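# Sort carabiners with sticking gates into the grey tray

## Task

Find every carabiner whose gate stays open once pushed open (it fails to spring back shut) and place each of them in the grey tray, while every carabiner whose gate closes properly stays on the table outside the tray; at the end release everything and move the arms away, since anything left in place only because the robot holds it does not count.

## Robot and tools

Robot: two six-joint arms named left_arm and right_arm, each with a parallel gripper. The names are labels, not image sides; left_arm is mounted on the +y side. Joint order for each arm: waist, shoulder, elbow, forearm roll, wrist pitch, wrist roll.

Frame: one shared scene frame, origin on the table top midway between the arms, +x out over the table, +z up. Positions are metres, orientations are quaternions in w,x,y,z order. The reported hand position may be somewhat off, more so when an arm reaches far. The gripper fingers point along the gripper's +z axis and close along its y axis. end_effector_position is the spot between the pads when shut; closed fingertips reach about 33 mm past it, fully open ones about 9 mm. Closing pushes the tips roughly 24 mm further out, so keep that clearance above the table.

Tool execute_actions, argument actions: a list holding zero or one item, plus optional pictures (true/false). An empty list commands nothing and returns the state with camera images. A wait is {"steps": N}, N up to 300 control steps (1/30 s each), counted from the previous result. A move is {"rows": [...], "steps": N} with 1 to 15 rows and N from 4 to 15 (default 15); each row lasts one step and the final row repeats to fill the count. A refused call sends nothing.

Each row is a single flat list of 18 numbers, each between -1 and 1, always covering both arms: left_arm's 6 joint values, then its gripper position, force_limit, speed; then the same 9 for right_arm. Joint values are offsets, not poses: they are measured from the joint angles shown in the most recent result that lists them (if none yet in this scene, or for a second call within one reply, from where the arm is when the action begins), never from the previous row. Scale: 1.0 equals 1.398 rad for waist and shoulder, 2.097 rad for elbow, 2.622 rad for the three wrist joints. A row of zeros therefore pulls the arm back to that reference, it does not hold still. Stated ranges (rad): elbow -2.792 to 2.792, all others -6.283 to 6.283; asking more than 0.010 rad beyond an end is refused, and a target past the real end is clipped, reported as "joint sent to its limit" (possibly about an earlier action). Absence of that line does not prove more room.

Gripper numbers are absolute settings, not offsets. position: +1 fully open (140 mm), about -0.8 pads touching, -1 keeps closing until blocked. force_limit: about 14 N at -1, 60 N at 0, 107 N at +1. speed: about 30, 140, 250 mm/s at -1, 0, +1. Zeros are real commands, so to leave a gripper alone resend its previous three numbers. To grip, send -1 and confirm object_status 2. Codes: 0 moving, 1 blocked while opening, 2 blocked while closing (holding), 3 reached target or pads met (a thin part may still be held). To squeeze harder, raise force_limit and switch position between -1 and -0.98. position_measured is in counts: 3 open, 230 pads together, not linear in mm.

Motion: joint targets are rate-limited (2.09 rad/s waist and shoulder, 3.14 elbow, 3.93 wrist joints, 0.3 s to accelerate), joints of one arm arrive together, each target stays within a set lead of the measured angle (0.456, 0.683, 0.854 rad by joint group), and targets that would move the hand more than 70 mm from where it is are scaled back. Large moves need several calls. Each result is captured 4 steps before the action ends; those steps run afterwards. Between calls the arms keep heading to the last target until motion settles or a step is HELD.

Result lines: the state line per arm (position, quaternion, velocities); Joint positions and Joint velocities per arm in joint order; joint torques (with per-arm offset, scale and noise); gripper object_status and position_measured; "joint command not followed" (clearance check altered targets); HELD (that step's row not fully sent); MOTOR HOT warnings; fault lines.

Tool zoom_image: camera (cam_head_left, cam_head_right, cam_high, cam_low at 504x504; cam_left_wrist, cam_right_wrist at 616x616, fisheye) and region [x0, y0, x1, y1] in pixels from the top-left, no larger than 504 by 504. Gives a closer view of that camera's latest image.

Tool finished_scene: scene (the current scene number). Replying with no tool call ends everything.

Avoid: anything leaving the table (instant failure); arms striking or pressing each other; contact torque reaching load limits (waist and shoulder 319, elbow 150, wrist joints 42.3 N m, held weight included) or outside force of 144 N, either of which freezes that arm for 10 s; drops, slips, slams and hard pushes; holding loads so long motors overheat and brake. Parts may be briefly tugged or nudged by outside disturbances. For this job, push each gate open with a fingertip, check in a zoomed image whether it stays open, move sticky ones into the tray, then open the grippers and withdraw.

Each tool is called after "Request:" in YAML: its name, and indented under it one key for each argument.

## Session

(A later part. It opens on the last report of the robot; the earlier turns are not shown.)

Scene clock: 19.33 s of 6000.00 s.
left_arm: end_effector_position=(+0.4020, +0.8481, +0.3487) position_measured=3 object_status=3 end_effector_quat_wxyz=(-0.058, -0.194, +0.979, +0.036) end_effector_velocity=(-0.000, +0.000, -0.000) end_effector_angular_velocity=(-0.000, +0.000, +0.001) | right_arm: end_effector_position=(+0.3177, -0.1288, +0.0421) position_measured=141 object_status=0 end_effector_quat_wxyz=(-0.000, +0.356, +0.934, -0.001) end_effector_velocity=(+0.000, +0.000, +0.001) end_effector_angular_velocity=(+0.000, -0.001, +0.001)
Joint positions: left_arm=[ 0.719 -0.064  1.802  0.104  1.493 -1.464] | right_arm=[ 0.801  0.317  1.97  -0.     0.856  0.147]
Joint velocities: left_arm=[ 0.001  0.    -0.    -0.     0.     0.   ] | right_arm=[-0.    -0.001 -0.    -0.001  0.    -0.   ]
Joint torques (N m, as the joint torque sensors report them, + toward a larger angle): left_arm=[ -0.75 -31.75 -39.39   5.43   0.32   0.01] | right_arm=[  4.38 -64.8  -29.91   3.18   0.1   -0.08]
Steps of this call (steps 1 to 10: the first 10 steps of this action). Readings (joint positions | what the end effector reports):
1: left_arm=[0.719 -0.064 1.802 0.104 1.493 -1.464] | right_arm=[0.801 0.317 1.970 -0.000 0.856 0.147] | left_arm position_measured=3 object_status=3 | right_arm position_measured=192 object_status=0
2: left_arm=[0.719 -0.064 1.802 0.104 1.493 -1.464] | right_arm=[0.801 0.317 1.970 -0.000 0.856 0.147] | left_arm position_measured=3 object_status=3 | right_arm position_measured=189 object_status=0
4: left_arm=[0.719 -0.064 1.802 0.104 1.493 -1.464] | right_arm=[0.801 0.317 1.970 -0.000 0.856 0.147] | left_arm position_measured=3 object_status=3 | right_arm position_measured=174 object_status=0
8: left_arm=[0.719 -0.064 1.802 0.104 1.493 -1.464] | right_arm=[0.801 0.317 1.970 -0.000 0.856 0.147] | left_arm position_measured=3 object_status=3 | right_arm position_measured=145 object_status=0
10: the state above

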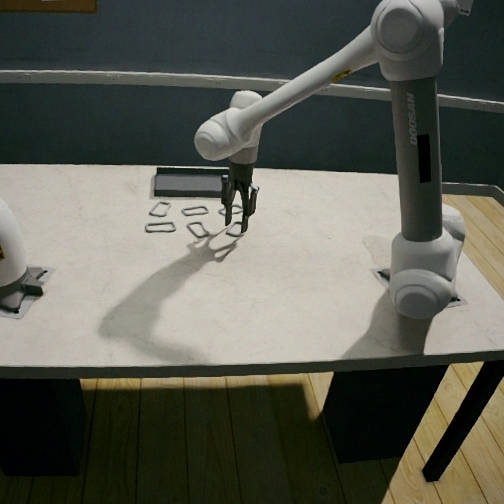

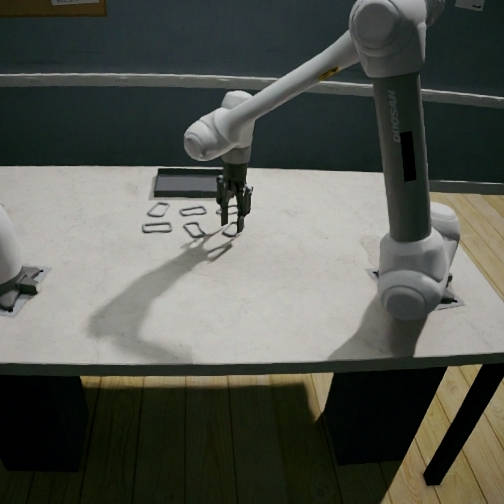

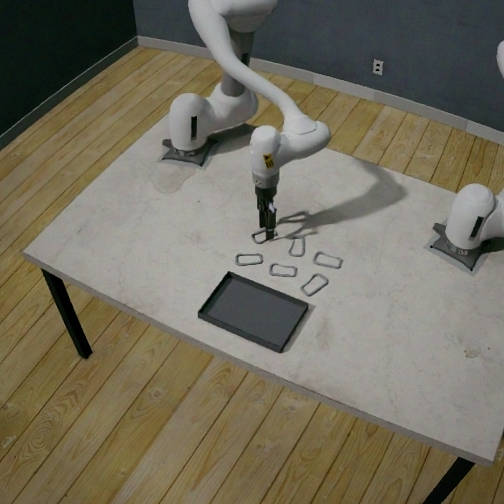

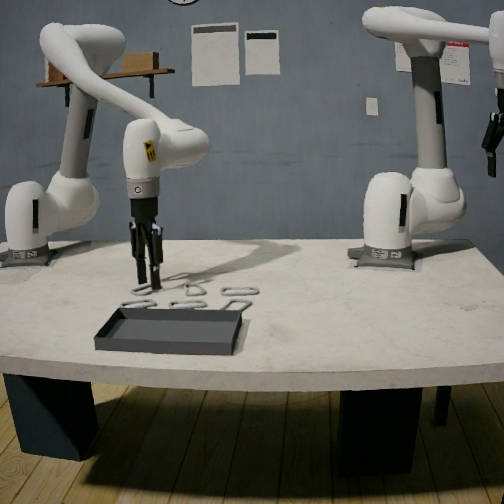

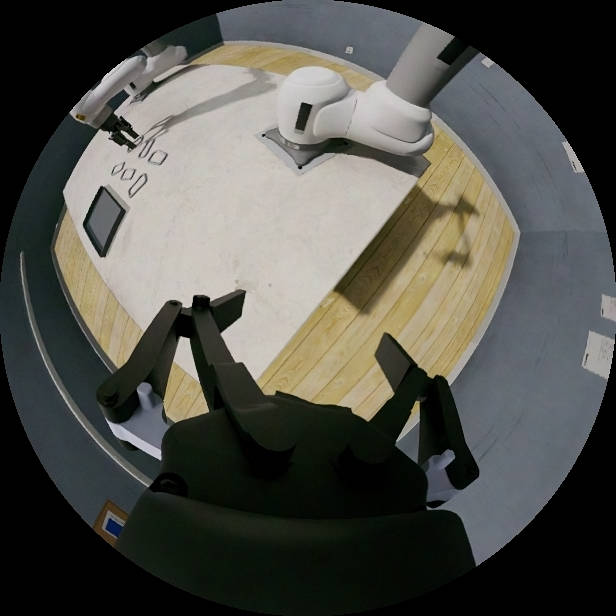

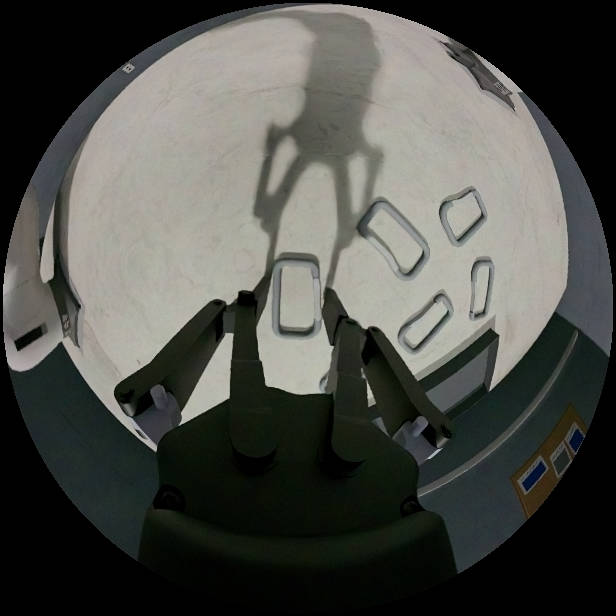

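Request:
execute_actions:
  actions:
    - {"rows":[[0,0,0,0,0,0,1,0,0.5,0,0.002,0.001,0,-0.002,0,-0.1,-0.4,0],[0,0,0,0,0,0,1,0,0.5,0,0.004,0.002,0,-0.004,0,-0.1,-0.4,0],[0,0,0,0,0,0,1,0,0.5,0,0.004,0.002,0,-0.004,0,-0.1,-0.4,0],[0,0,0,0,0,0,1,0,0.5,0,0.004,0.002,0,-0.004,0,-0.1,-0.4,0],[0,0,0,0,0,0,1,0,0.5,0,0.004,0.002,0,-0.004,0,-0.35,-0.4,-0.3]],"steps":15}

Request:
execute_actions:
  actions:
    - {"steps":4}
  pictures: true

Request:
zoom_image:
  camera: "cam_right_wrist"
  region: [240,230,360,350]

Scene clock: 20.13 s of 6000.00 s.
left_arm: end_effector_position=(+0.4020, +0.8481, +0.3487) position_measured=3 object_status=3 end_effector_quat_wxyz=(-0.058, -0.194, +0.979, +0.036) end_effector_velocity=(+0.000, +0.000, -0.000) end_effector_angular_velocity=(-0.000, +0.001, -0.002) | right_arm: end_effector_position=(+0.3178, -0.1287, +0.0373) position_measured=166 object_status=0 end_effector_quat_wxyz=(+0.000, +0.356, +0.934, +0.000) end_effector_velocity=(-0.001, -0.001, -0.003) end_effector_angular_velocity=(-0.003, +0.002, -0.000)
Joint positions: left_arm=[ 0.719 -0.064  1.802  0.104  1.493 -1.464] | right_arm=[ 0.801  0.322  1.974 -0.     0.845  0.147]
Joint velocities: left_arm=[-0.     0.001 -0.     0.    -0.     0.001] | right_arm=[ 0.     0.004  0.002  0.    -0.003  0.   ]
Joint torques (N m, as the joint torque sensors report them, + toward a larger angle): left_arm=[  0.76 -32.49 -39.34   5.43   0.42   0.  ] | right_arm=[  3.   -25.79 -10.66   2.82  -4.98  -0.45]
Steps of this call (steps 1 to 4: the last 4 steps of your previous action; steps 5 to 13: the robot went on to your last target; steps 14 to 24: the first 11 steps of this action). Readings (joint positions | what the end effector reports):
14: left_arm=[0.719 -0.064 1.802 0.104 1.493 -1.464] | right_arm=[0.801 0.317 1.970 -0.000 0.856 0.147] | left_arm position_measured=3 object_status=3 | right_arm position_measured=141 object_status=3
15: left_arm=[0.719 -0.064 1.802 0.104 1.493 -1.464] | right_arm=[0.801 0.318 1.971 -0.000 0.854 0.147] | left_arm position_measured=3 object_status=3 | right_arm position_measured=141 object_status=3
17: left_arm=[0.719 -0.064 1.802 0.104 1.493 -1.464] | right_arm=[0.801 0.320 1.973 -0.000 0.849 0.147] | left_arm position_measured=3 object_status=3 | right_arm position_measured=141 object_status=3
21: left_arm=[0.719 -0.064 1.802 0.104 1.493 -1.464] | right_arm=[0.801 0.322 1.974 -0.000 0.846 0.147] | left_arm position_measured=3 object_status=3 | right_arm position_measured=155 object_status=0
24: the state above

Scene clock: 20.27 s of 6000.00 s.
left_arm: end_effector_position=(+0.4020, +0.8481, +0.3487) position_measured=3 object_status=3 end_effector_quat_wxyz=(-0.058, -0.194, +0.979, +0.036) end_effector_velocity=(-0.000, -0.000, +0.000) end_effector_angular_velocity=(-0.000, -0.000, -0.000) | right_arm: end_effector_position=(+0.3177, -0.1287, +0.0371) position_measured=166 object_status=0 end_effector_quat_wxyz=(+0.000, +0.356, +0.934, +0.000) end_effector_velocity=(-0.000, +0.000, -0.001) end_effector_angular_velocity=(-0.000, +0.001, +0.001)
Joint positions: left_arm=[ 0.719 -0.064  1.802  0.104  1.493 -1.464] | right_arm=[ 0.801  0.322  1.974 -0.     0.845  0.147]
Joint velocities: left_arm=[ 0. -0.  0. -0. -0.  0.] | right_arm=[ 0.     0.001  0.     0.001 -0.    -0.001]
Joint torques (N m, as the joint torque sensors report them, + toward a larger angle): left_arm=[ -0.17 -32.06 -39.31   5.49   0.3    0.04] | right_arm=[  2.5  -17.24  -5.82   2.96  -5.09  -0.13]
Kept back: nothing.
Steps of this call (steps 1 to 4: the last 4 steps of your previous action). Readings (joint positions | what the end effector reports):
1: left_arm=[0.719 -0.064 1.802 0.104 1.493 -1.464] | right_arm=[0.801 0.322 1.974 -0.000 0.845 0.147] | left_arm position_measured=3 object_status=3 | right_arm position_measured=166 object_status=0
2: left_arm=[0.719 -0.064 1.802 0.104 1.493 -1.464] | right_arm=[0.801 0.322 1.974 -0.000 0.845 0.147] | left_arm position_measured=3 object_status=3 | right_arm position_measured=166 object_status=0
4: the state above

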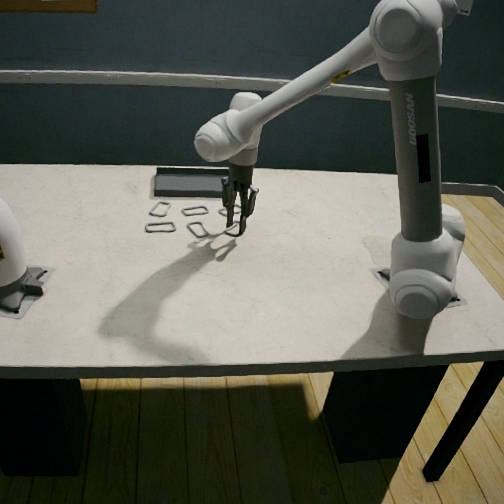

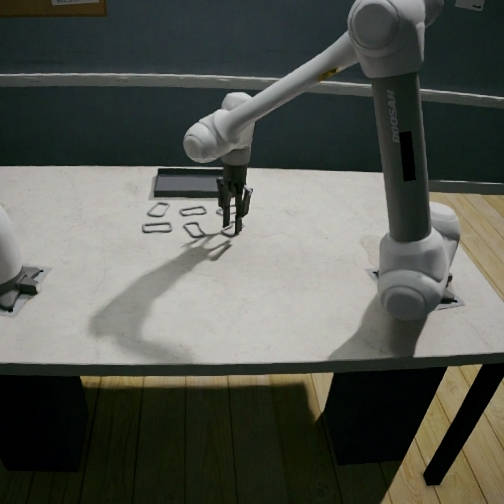

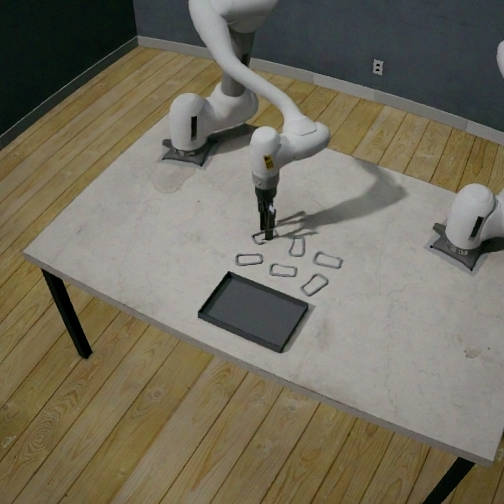

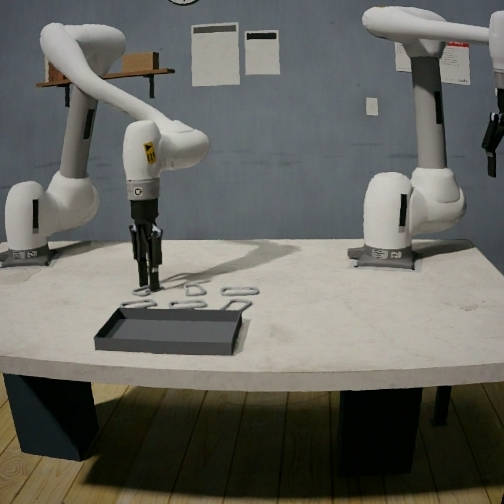

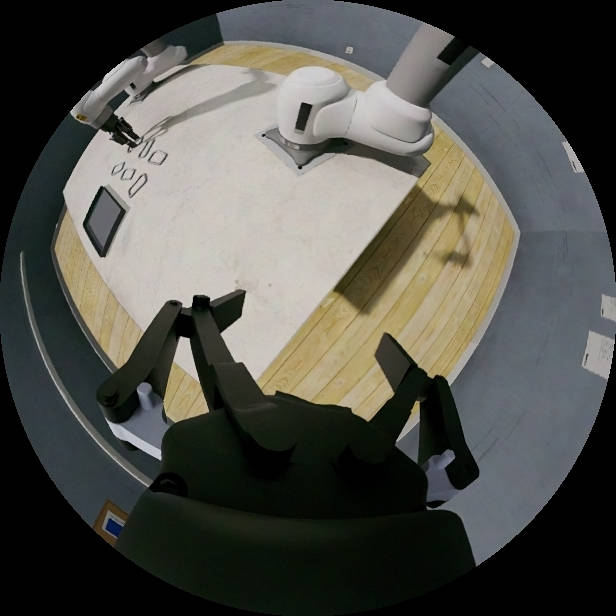

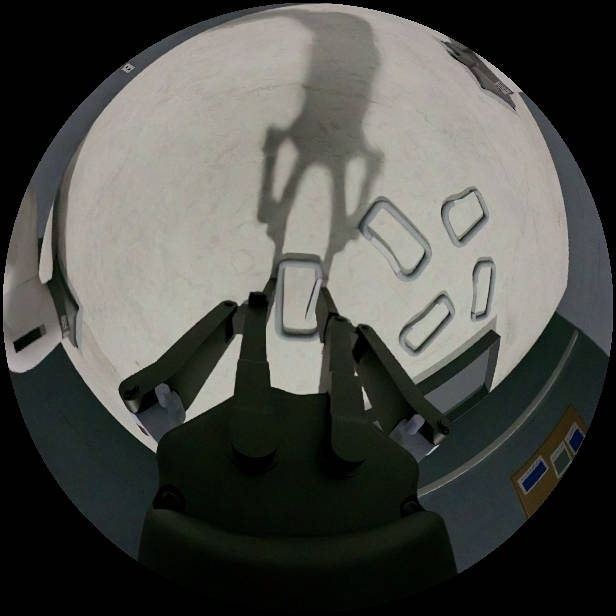

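Region (240, 230, 360, 350) of cam_right_wrist's 616x616 image, scaled by 4.200, with more detail than that image has.

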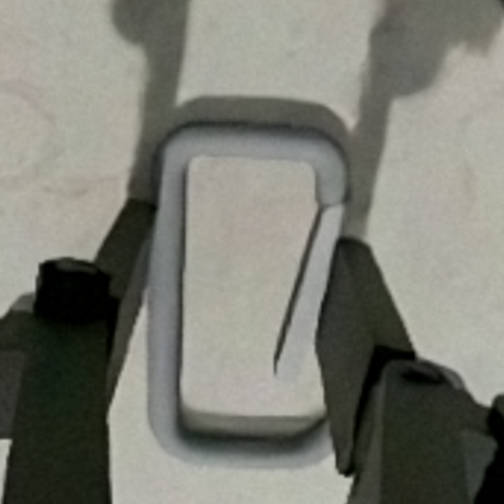

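Request:
execute_actions:
  actions: []
  pictures: true

Scene clock: 20.80 s of 6000.00 s.
left_arm: end_effector_position=(+0.4020, +0.8481, +0.3487) position_measured=3 object_status=3 end_effector_quat_wxyz=(-0.058, -0.194, +0.979, +0.036) end_effector_velocity=(-0.001, +0.000, +0.001) end_effector_angular_velocity=(+0.001, -0.002, +0.001) | right_arm: end_effector_position=(+0.3177, -0.1288, +0.0369) position_measured=166 object_status=2 end_effector_quat_wxyz=(-0.000, +0.356, +0.934, -0.000) end_effector_velocity=(-0.000, -0.001, -0.000) end_effector_angular_velocity=(-0.001, +0.000, +0.000)
Joint positions: left_arm=[ 0.719 -0.064  1.802  0.104  1.493 -1.464] | right_arm=[ 0.801  0.323  1.974 -0.     0.845  0.147]
Joint velocities: left_arm=[ 0.001 -0.002  0.    -0.    -0.     0.   ] | right_arm=[-0.    -0.     0.001 -0.     0.     0.   ]
Joint torques (N m, as the joint torque sensors report them, + toward a larger angle): left_arm=[ -0.21 -32.31 -39.28   5.38   0.44  -0.02] | right_arm=[ 4.56 -4.79  1.4   3.02 -4.86 -0.17]
Kept back: nothing.
Steps of this call (steps 1 to 15: the robot went on to your last target; step 16: nothing new was sent). Readings (joint positions | what the end effector reports):
1: left_arm=[0.719 -0.064 1.802 0.104 1.493 -1.464] | right_arm=[0.801 0.322 1.974 -0.000 0.845 0.147] | left_arm position_measured=3 object_status=3 | right_arm position_measured=166 object_status=0
2: left_arm=[0.719 -0.064 1.802 0.104 1.493 -1.464] | right_arm=[0.801 0.322 1.974 -0.000 0.845 0.147] | left_arm position_measured=3 object_status=3 | right_arm position_measured=166 object_status=0
4: left_arm=[0.719 -0.064 1.802 0.104 1.493 -1.464] | right_arm=[0.801 0.322 1.974 -0.000 0.845 0.147] | left_arm position_measured=3 object_status=3 | right_arm position_measured=166 object_status=2
8: left_arm=[0.719 -0.064 1.802 0.104 1.493 -1.464] | right_arm=[0.801 0.322 1.974 -0.000 0.845 0.147] | left_arm position_measured=3 object_status=3 | right_arm position_measured=166 object_status=2
16: the state above
All arms were judged still, so your last target was given up. Only a new action makes them travel on or press farther. Fingers that are still opening or closing keep moving.

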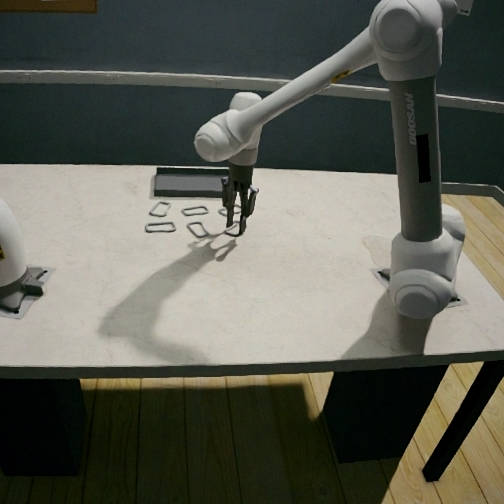

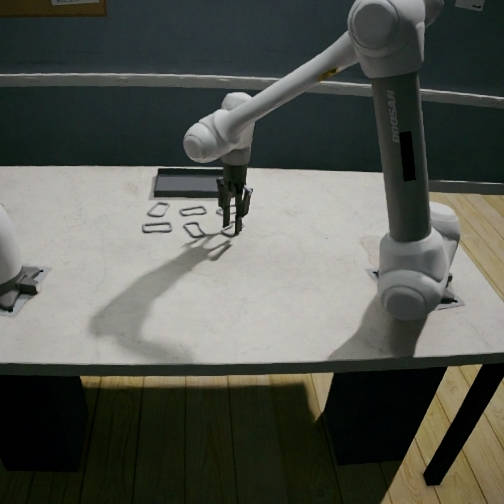

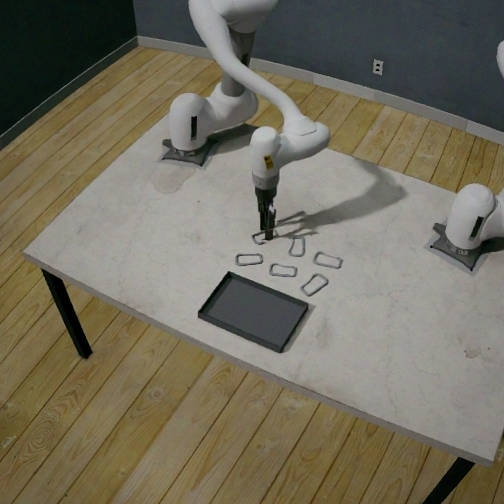

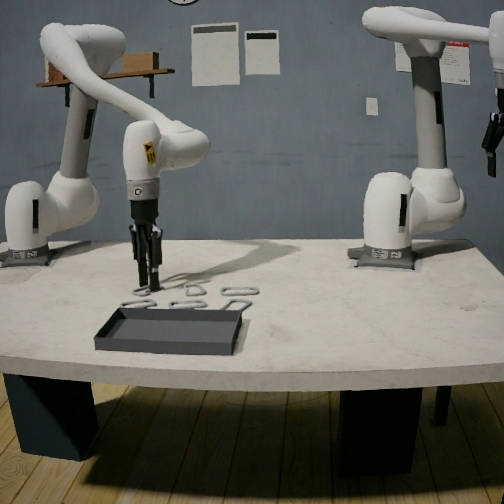

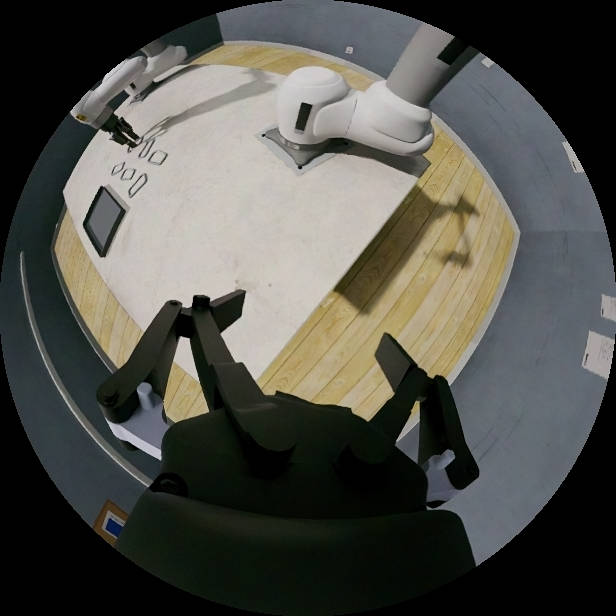

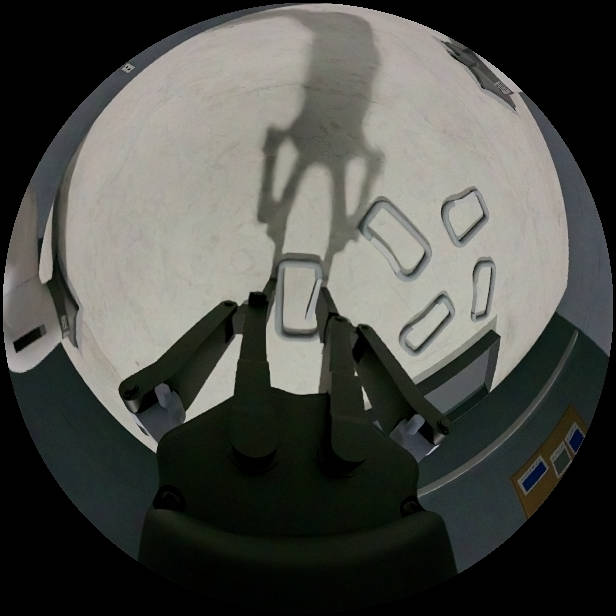

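Raise 3 mm and open.

Request:
execute_actions:
  actions:
    - {"rows":[[0,0,0,0,0,0,1,0,0.5,0,-0.0024,-0.0012,0,0.0021,0,-0.1,-0.4,0.3]],"steps":15}
  pictures: true

Request:
zoom_image:
  camera: "cam_right_wrist"
  region: [220,200,400,380]

Scene clock: 21.27 s of 6000.00 s.
left_arm: end_effector_position=(+0.4020, +0.8481, +0.3487) position_measured=3 object_status=3 end_effector_quat_wxyz=(-0.058, -0.194, +0.979, +0.036) end_effector_velocity=(-0.000, +0.000, +0.000) end_effector_angular_velocity=(+0.001, +0.000, -0.002) | right_arm: end_effector_position=(+0.3178, -0.1286, +0.0398) position_measured=141 object_status=0 end_effector_quat_wxyz=(+0.000, +0.356, +0.934, -0.000) end_effector_velocity=(+0.000, +0.001, +0.003) end_effector_angular_velocity=(+0.003, -0.002, +0.000)
Joint positions: left_arm=[ 0.719 -0.064  1.802  0.104  1.493 -1.464] | right_arm=[ 0.801  0.319  1.972 -0.     0.851  0.147]
Joint velocities: left_arm=[-0.001 -0.001 -0.     0.001  0.     0.001] | right_arm=[ 0.    -0.004 -0.     0.     0.001 -0.   ]
Joint torques (N m, as the joint torque sensors report them, + toward a larger angle): left_arm=[ -0.12 -31.86 -39.09   5.39   0.3   -0.01] | right_arm=[  3.05 -65.55 -29.78   3.4    0.23  -0.31]
Steps of this call (steps 1 to 3: nothing new was sent; steps 4 to 14: the first 11 steps of this action). Readings (joint positions | what the end effector reports):
4: left_arm=[0.719 -0.064 1.802 0.104 1.493 -1.464] | right_arm=[0.801 0.323 1.974 -0.000 0.845 0.147] | left_arm position_measured=3 object_status=3 | right_arm position_measured=166 object_status=0
5: left_arm=[0.719 -0.064 1.802 0.104 1.493 -1.464] | right_arm=[0.801 0.322 1.974 -0.000 0.845 0.147] | left_arm position_measured=3 object_status=3 | right_arm position_measured=166 object_status=0
7: left_arm=[0.719 -0.064 1.802 0.104 1.493 -1.464] | right_arm=[0.801 0.321 1.973 -0.000 0.849 0.147] | left_arm position_measured=3 object_status=3 | right_arm position_measured=145 object_status=0
11: left_arm=[0.719 -0.064 1.802 0.104 1.493 -1.464] | right_arm=[0.801 0.320 1.972 -0.000 0.850 0.147] | left_arm position_measured=3 object_status=3 | right_arm position_measured=141 object_status=0
14: the state above

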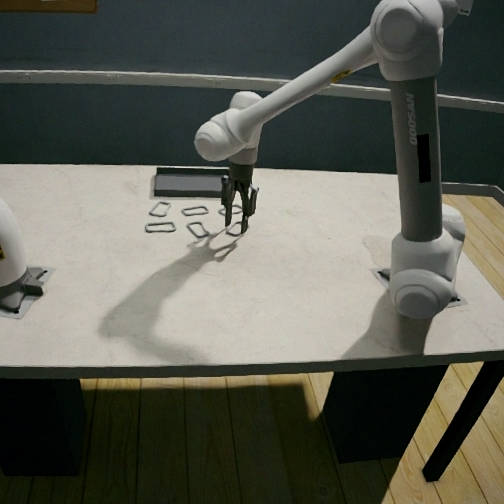

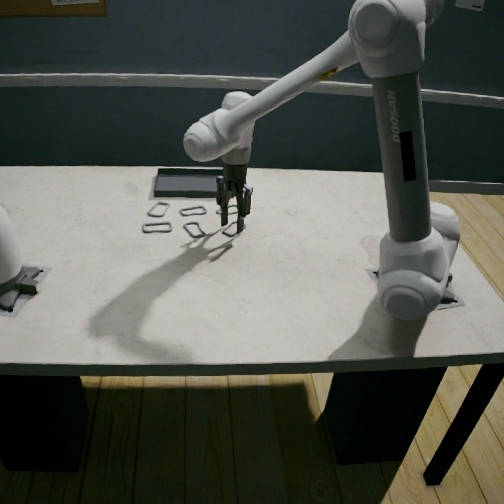

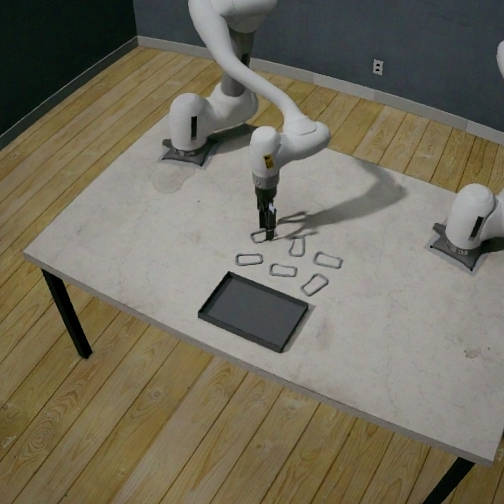

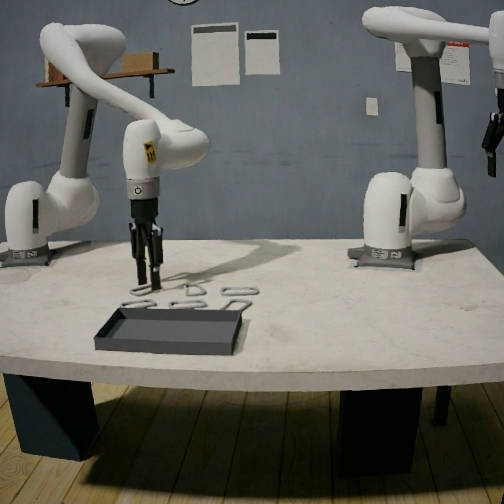

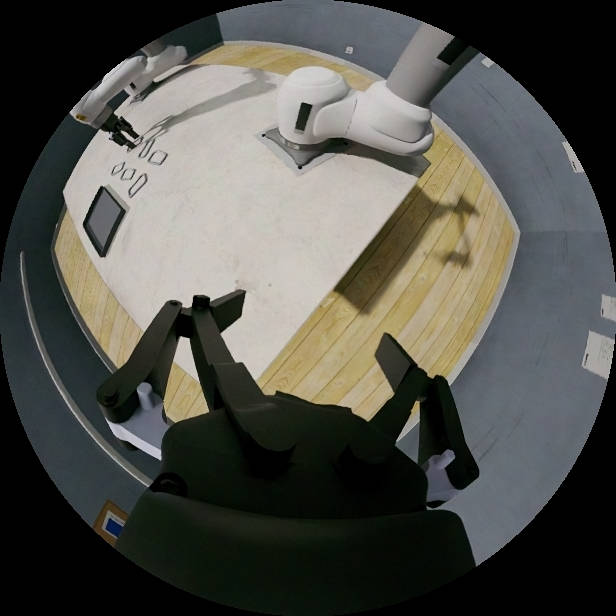

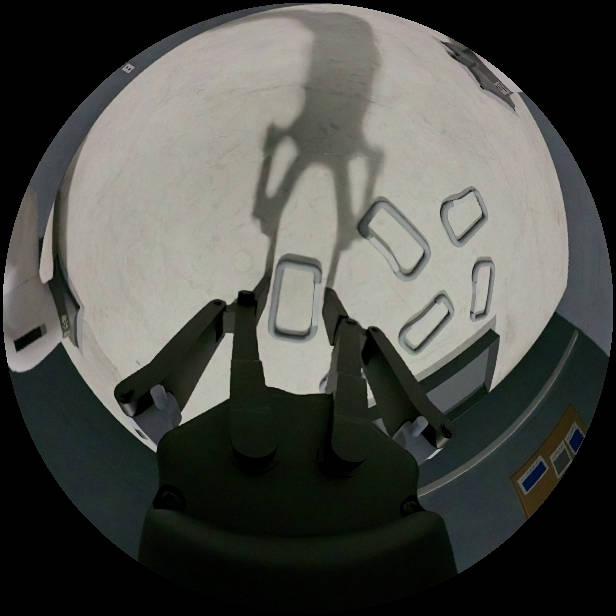

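Region (220, 200, 400, 380) of cam_right_wrist's 616x616 image, scaled by 2.800, with more detail than that image has.

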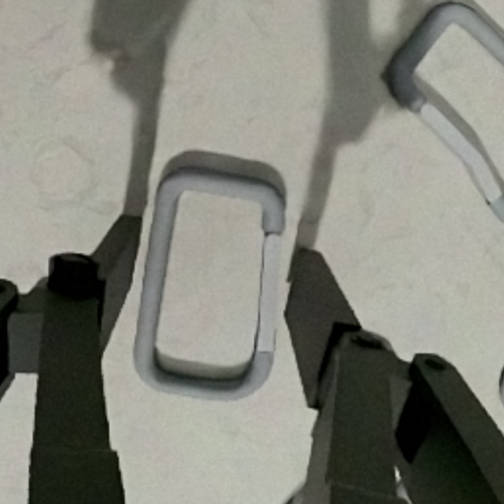

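Request:
execute_actions:
  actions:
    - {"rows":[[0,0,0,0,0,0,1,0,0.5,0,-0.027,-0.013,0,0.024,0,-0.1,-0.4,0.3],[0,0,0,0,0,0,1,0,0.5,0,-0.027,-0.013,0,0.024,0,-0.1,-0.4,0.3],[0,0,0,0,0,0,1,0,0.5,0,-0.027,-0.013,0,0.024,0,-0.1,-0.4,0.3],[0,0,0,0,0,0,1,0,0.5,-0.106,0.060,-0.0835,0,0.034,0.126,-0.1,-0.4,0.3]],"steps":15}
  pictures: false

Request:
execute_actions:
  actions:
    - {"steps":8}
  pictures: true

Request:
zoom_image:
  camera: "cam_right_wrist"
  region: [200,180,420,400]

Scene clock: 21.97 s of 6000.00 s.
left_arm: end_effector_position=(+0.4020, +0.8481, +0.3487) position_measured=3 object_status=3 end_effector_quat_wxyz=(-0.058, -0.194, +0.979, +0.036) end_effector_velocity=(+0.000, -0.000, -0.000) end_effector_angular_velocity=(-0.000, +0.001, +0.001) | right_arm: end_effector_position=(+0.4002, -0.1178, +0.0657) position_measured=141 object_status=3 end_effector_quat_wxyz=(+0.001, +0.493, +0.870, +0.003) end_effector_velocity=(+0.400, +0.003, -0.033) end_effector_angular_velocity=(-0.020, +0.024, -1.487)
Joint positions: left_arm=[ 0.719 -0.064  1.802  0.104  1.493 -1.464] | right_arm=[ 0.707  0.361  1.851 -0.     0.924  0.357]
Joint velocities: left_arm=[-0.     0.001  0.     0.     0.    -0.002] | right_arm=[-0.464  0.365 -0.47   0.     0.136  1.023]
Joint torques (N m, as the joint torque sensors report them, + toward a larger angle): left_arm=[  0.29 -32.98 -39.07   5.42   0.31  -0.01] | right_arm=[  1.87 -75.09 -32.26   3.42  -0.26  -0.29]
Steps of this call (steps 1 to 4: the last 4 steps of your previous action; steps 5 to 10: the robot went on to your last target; steps 11 to 21: the first 11 steps of this action). Readings (joint positions | what the end effector reports):
11: left_arm=[0.719 -0.064 1.802 0.104 1.493 -1.464] | right_arm=[0.801 0.319 1.972 -0.000 0.851 0.147] | left_arm position_measured=3 object_status=3 | right_arm position_measured=141 object_status=3
12: left_arm=[0.719 -0.064 1.802 0.104 1.493 -1.464] | right_arm=[0.801 0.316 1.969 -0.000 0.857 0.147] | left_arm position_measured=3 object_status=3 | right_arm position_measured=141 object_status=3
14: left_arm=[0.719 -0.064 1.802 0.104 1.493 -1.464] | right_arm=[0.801 0.297 1.955 -0.000 0.888 0.147] | left_arm position_measured=3 object_status=3 | right_arm position_measured=141 object_status=3
18: left_arm=[0.719 -0.064 1.802 0.104 1.493 -1.464] | right_arm=[0.757 0.316 1.900 -0.000 0.910 0.246] | left_arm position_measured=3 object_status=3 | right_arm position_measured=141 object_status=3
21: the state above

Scene clock: 22.23 s of 6000.00 s.
left_arm: end_effector_position=(+0.4020, +0.8481, +0.3487) position_measured=3 object_status=3 end_effector_quat_wxyz=(-0.058, -0.194, +0.979, +0.036) end_effector_velocity=(+0.000, -0.000, -0.000) end_effector_angular_velocity=(-0.001, +0.000, -0.001) | right_arm: end_effector_position=(+0.4463, -0.1194, +0.0614) position_measured=141 object_status=3 end_effector_quat_wxyz=(+0.000, +0.566, +0.824, +0.001) end_effector_velocity=(+0.011, +0.000, -0.001) end_effector_angular_velocity=(-0.000, +0.000, -0.040)
Joint positions: left_arm=[ 0.719 -0.064  1.802  0.104  1.493 -1.464] | right_arm=[ 0.654  0.402  1.798 -0.     0.939  0.475]
Joint velocities: left_arm=[-0.001  0.    -0.    -0.001 -0.     0.   ] | right_arm=[-0.011  0.01  -0.014 -0.     0.004  0.029]
Joint torques (N m, as the joint torque sensors report them, + toward a larger angle): left_arm=[ -0.04 -32.46 -39.05   5.36   0.44  -0.02] | right_arm=[  5.33 -79.06 -32.22   3.52  -0.3    0.12]
Kept back: nothing.
Steps of this call (steps 1 to 4: the last 4 steps of your previous action; steps 5 to 8: the robot went on to your last target). Readings (joint positions | what the end effector reports):
1: left_arm=[0.719 -0.064 1.802 0.104 1.493 -1.464] | right_arm=[0.692 0.373 1.836 -0.000 0.928 0.391] | left_arm position_measured=3 object_status=3 | right_arm position_measured=141 object_status=3
2: left_arm=[0.719 -0.064 1.802 0.104 1.493 -1.464] | right_arm=[0.679 0.383 1.823 -0.000 0.932 0.420] | left_arm position_measured=3 object_status=3 | right_arm position_measured=141 object_status=3
4: left_arm=[0.719 -0.064 1.802 0.104 1.493 -1.464] | right_arm=[0.661 0.397 1.805 -0.000 0.937 0.459] | left_arm position_measured=3 object_status=3 | right_arm position_measured=141 object_status=3
8: the state above

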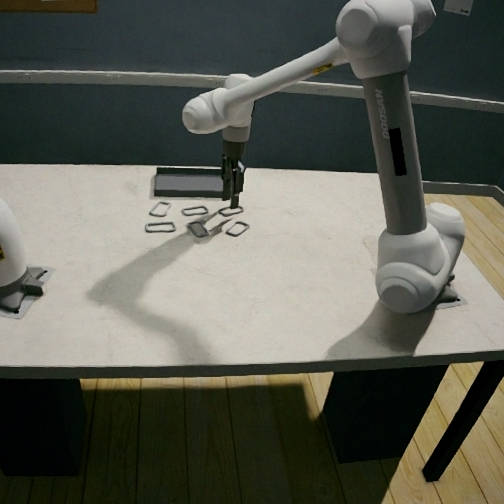

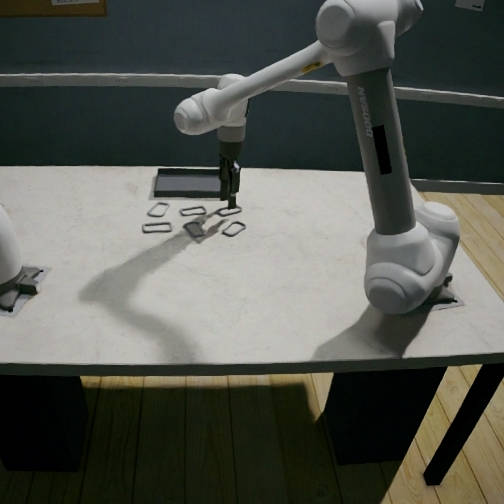

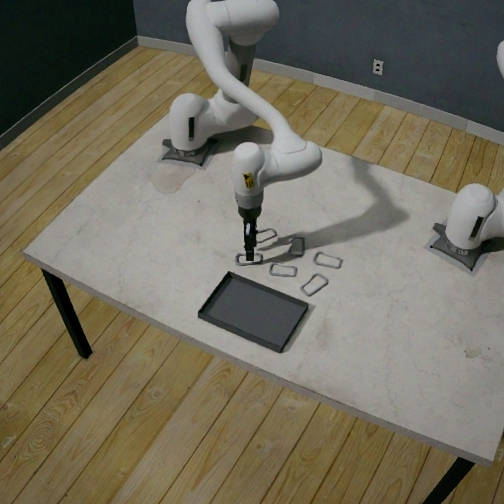

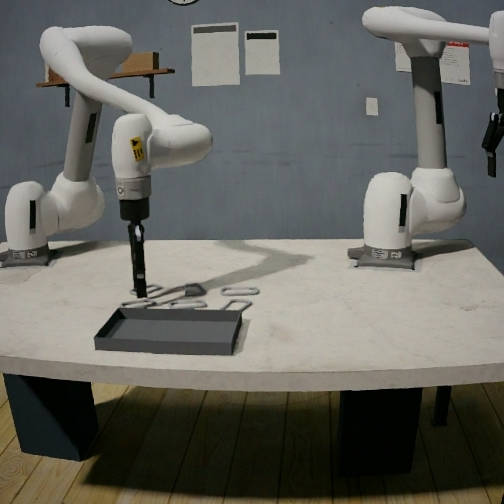

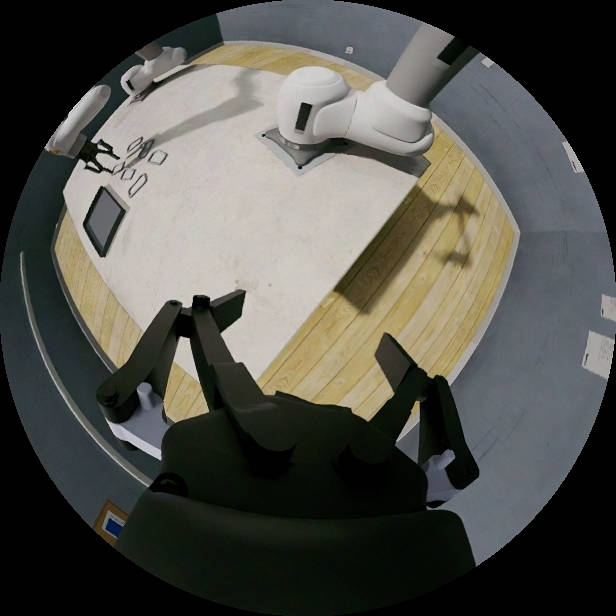

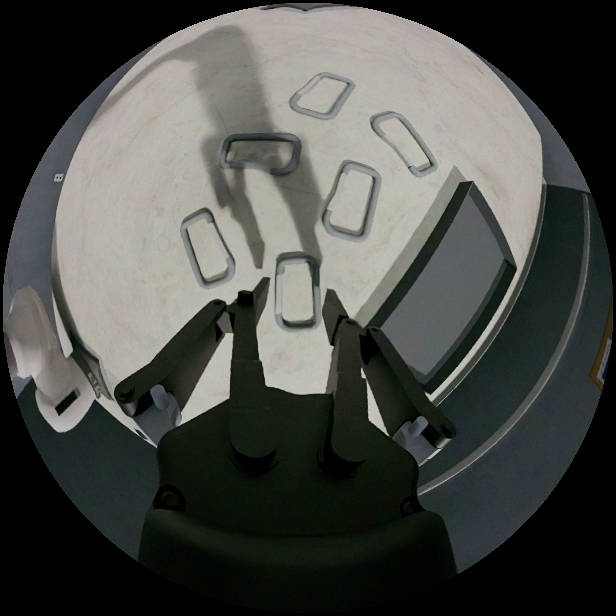

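Region (200, 180, 420, 400) of cam_right_wrist's 616x616 image, scaled by 2.291, with more detail than that image has.

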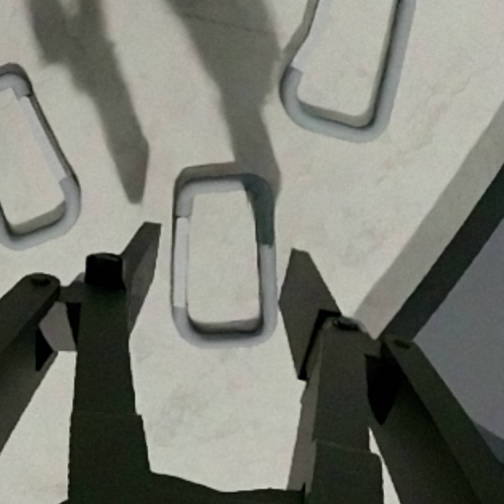

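Request:
execute_actions:
  actions:
    - {"rows":[[0,0,0,0,0,0,1,0,0.5,0,0.0165,0.007,0,-0.0135,0,-0.1,-0.4,0.3]],"steps":12}
  pictures: false

Request:
execute_actions:
  actions:
    - {"rows":[[0,0,0,0,0,0,1,0,0.5,0,0,0,0,0,0,-0.35,-0.4,-0.3]],"steps":15}
  pictures: true

Request:
zoom_image:
  camera: "cam_right_wrist"
  region: [220,200,400,380]

Scene clock: 22.70 s of 6000.00 s.
left_arm: end_effector_position=(+0.4020, +0.8481, +0.3487) position_measured=3 object_status=3 end_effector_quat_wxyz=(-0.058, -0.194, +0.979, +0.036) end_effector_velocity=(+0.001, -0.000, -0.001) end_effector_angular_velocity=(+0.000, +0.001, -0.001) | right_arm: end_effector_position=(+0.4463, -0.1198, +0.0398) position_measured=141 object_status=3 end_effector_quat_wxyz=(-0.000, +0.566, +0.824, -0.000) end_effector_velocity=(-0.001, +0.000, -0.013) end_effector_angular_velocity=(-0.000, -0.001, +0.007)
Joint positions: left_arm=[ 0.719 -0.064  1.802  0.104  1.493 -1.464] | right_arm=[ 0.654  0.425  1.812 -0.     0.906  0.475]
Joint velocities: left_arm=[-0.002  0.001 -0.     0.001  0.    -0.001] | right_arm=[ 0.002  0.012  0.011 -0.001 -0.023 -0.004]
Joint torques (N m, as the joint torque sensors report them, + toward a larger angle): left_arm=[ -0.73 -32.67 -39.19   5.5    0.39   0.01] | right_arm=[  1.4  -81.03 -32.46   3.41  -0.32  -0.5 ]
Steps of this call (steps 1 to 6: the robot went on to your last target; steps 7 to 14: the first 8 steps of this action). Readings (joint positions | what the end effector reports):
7: left_arm=[0.719 -0.064 1.802 0.104 1.493 -1.464] | right_arm=[0.653 0.403 1.797 -0.000 0.940 0.477] | left_arm position_measured=3 object_status=3 | right_arm position_measured=141 object_status=3
8: left_arm=[0.719 -0.064 1.802 0.104 1.493 -1.464] | right_arm=[0.653 0.406 1.798 0.000 0.935 0.477] | left_arm position_measured=3 object_status=3 | right_arm position_measured=141 object_status=3
10: left_arm=[0.719 -0.064 1.802 0.104 1.493 -1.464] | right_arm=[0.653 0.418 1.807 0.000 0.916 0.477] | left_arm position_measured=3 object_status=3 | right_arm position_measured=141 object_status=3
14: the state above

Scene clock: 23.20 s of 6000.00 s.
left_arm: end_effector_position=(+0.4020, +0.8481, +0.3487) position_measured=3 object_status=3 end_effector_quat_wxyz=(-0.058, -0.194, +0.979, +0.036) end_effector_velocity=(+0.000, -0.000, +0.000) end_effector_angular_velocity=(+0.000, -0.000, +0.002) | right_arm: end_effector_position=(+0.4463, -0.1196, +0.0393) position_measured=164 object_status=0 end_effector_quat_wxyz=(+0.000, +0.566, +0.824, +0.000) end_effector_velocity=(-0.000, -0.001, -0.001) end_effector_angular_velocity=(-0.002, +0.001, -0.001)
Joint positions: left_arm=[ 0.719 -0.064  1.802  0.104  1.493 -1.464] | right_arm=[ 0.654  0.425  1.812 -0.     0.904  0.475]
Joint velocities: left_arm=[-0.     0.    -0.     0.     0.    -0.003] | right_arm=[-0.     0.     0.002 -0.001 -0.     0.001]
Joint torques (N m, as the joint torque sensors report them, + toward a larger angle): left_arm=[ -0.03 -31.81 -38.95   5.39   0.34   0.04] | right_arm=[-1.98 -7.79  6.65  1.45 -3.67 -0.19]
Steps of this call (steps 1 to 4: the last 4 steps of your previous action; steps 5 to 15: the first 11 steps of this action, its rows measured from where the robot was after step 4). Readings (joint positions | what the end effector reports):
4: left_arm=[0.719 -0.064 1.802 0.104 1.493 -1.464] | right_arm=[0.654 0.425 1.812 -0.000 0.904 0.475] | left_arm position_measured=3 object_status=3 | right_arm position_measured=141 object_status=3
5: left_arm=[0.719 -0.064 1.802 0.104 1.493 -1.464] | right_arm=[0.654 0.425 1.812 -0.000 0.904 0.475] | left_arm position_measured=3 object_status=3 | right_arm position_measured=141 object_status=0
6: left_arm=[0.719 -0.064 1.802 0.104 1.493 -1.464] | right_arm=[0.654 0.425 1.812 -0.000 0.904 0.475] | left_arm position_measured=3 object_status=3 | right_arm position_measured=143 object_status=0
8: left_arm=[0.719 -0.064 1.802 0.104 1.493 -1.464] | right_arm=[0.654 0.425 1.812 -0.000 0.904 0.475] | left_arm position_measured=3 object_status=3 | right_arm position_measured=155 object_status=0
12: left_arm=[0.719 -0.064 1.802 0.104 1.493 -1.464] | right_arm=[0.654 0.425 1.812 -0.000 0.904 0.475] | left_arm position_measured=3 object_status=3 | right_arm position_measured=164 object_status=0
15: the state above

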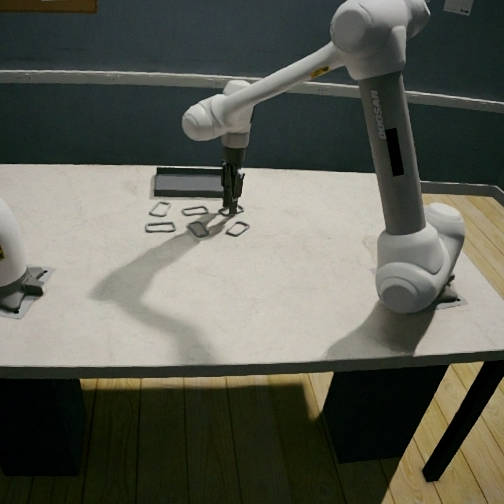

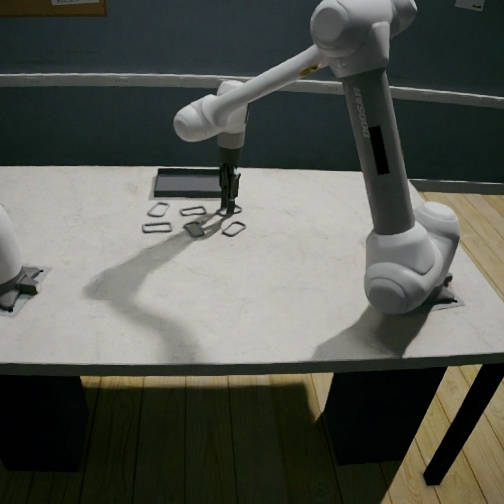

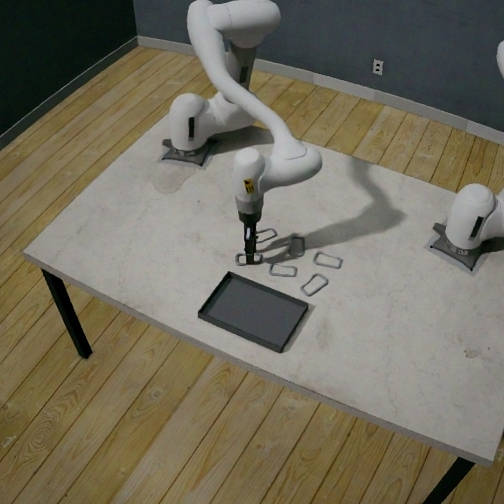

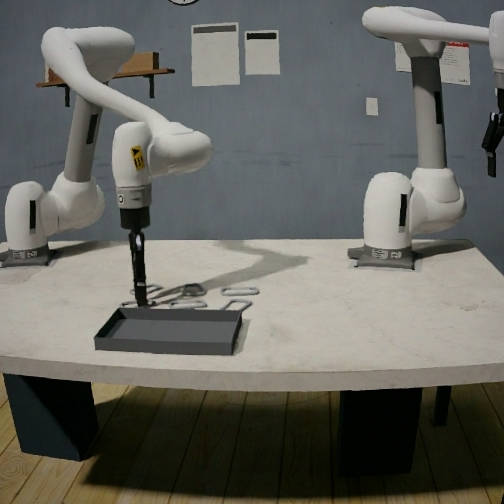

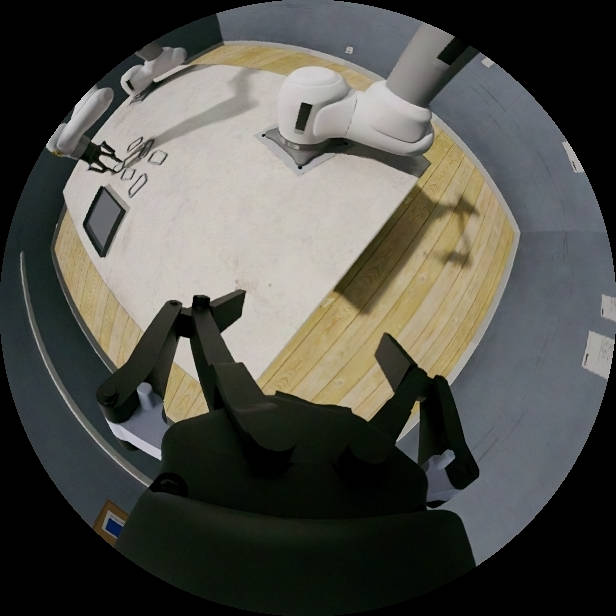

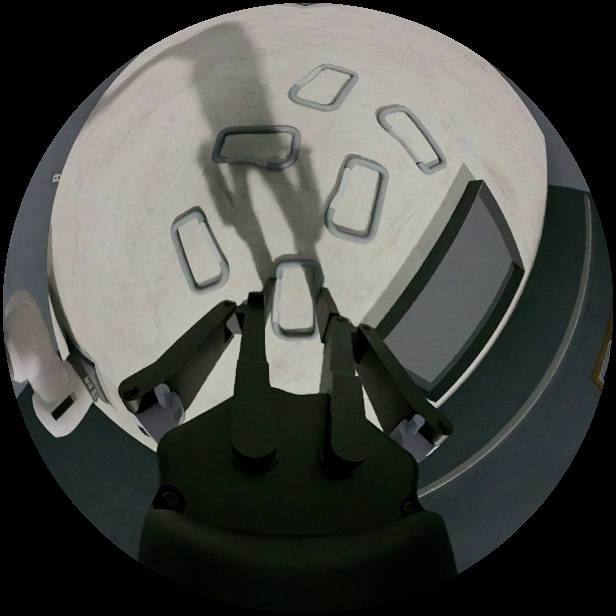

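Region (220, 200, 400, 380) of cam_right_wrist's 616x616 image, scaled by 2.800, with more detail than that image has.

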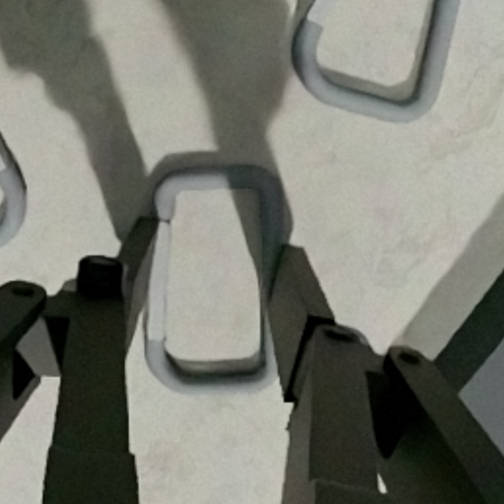

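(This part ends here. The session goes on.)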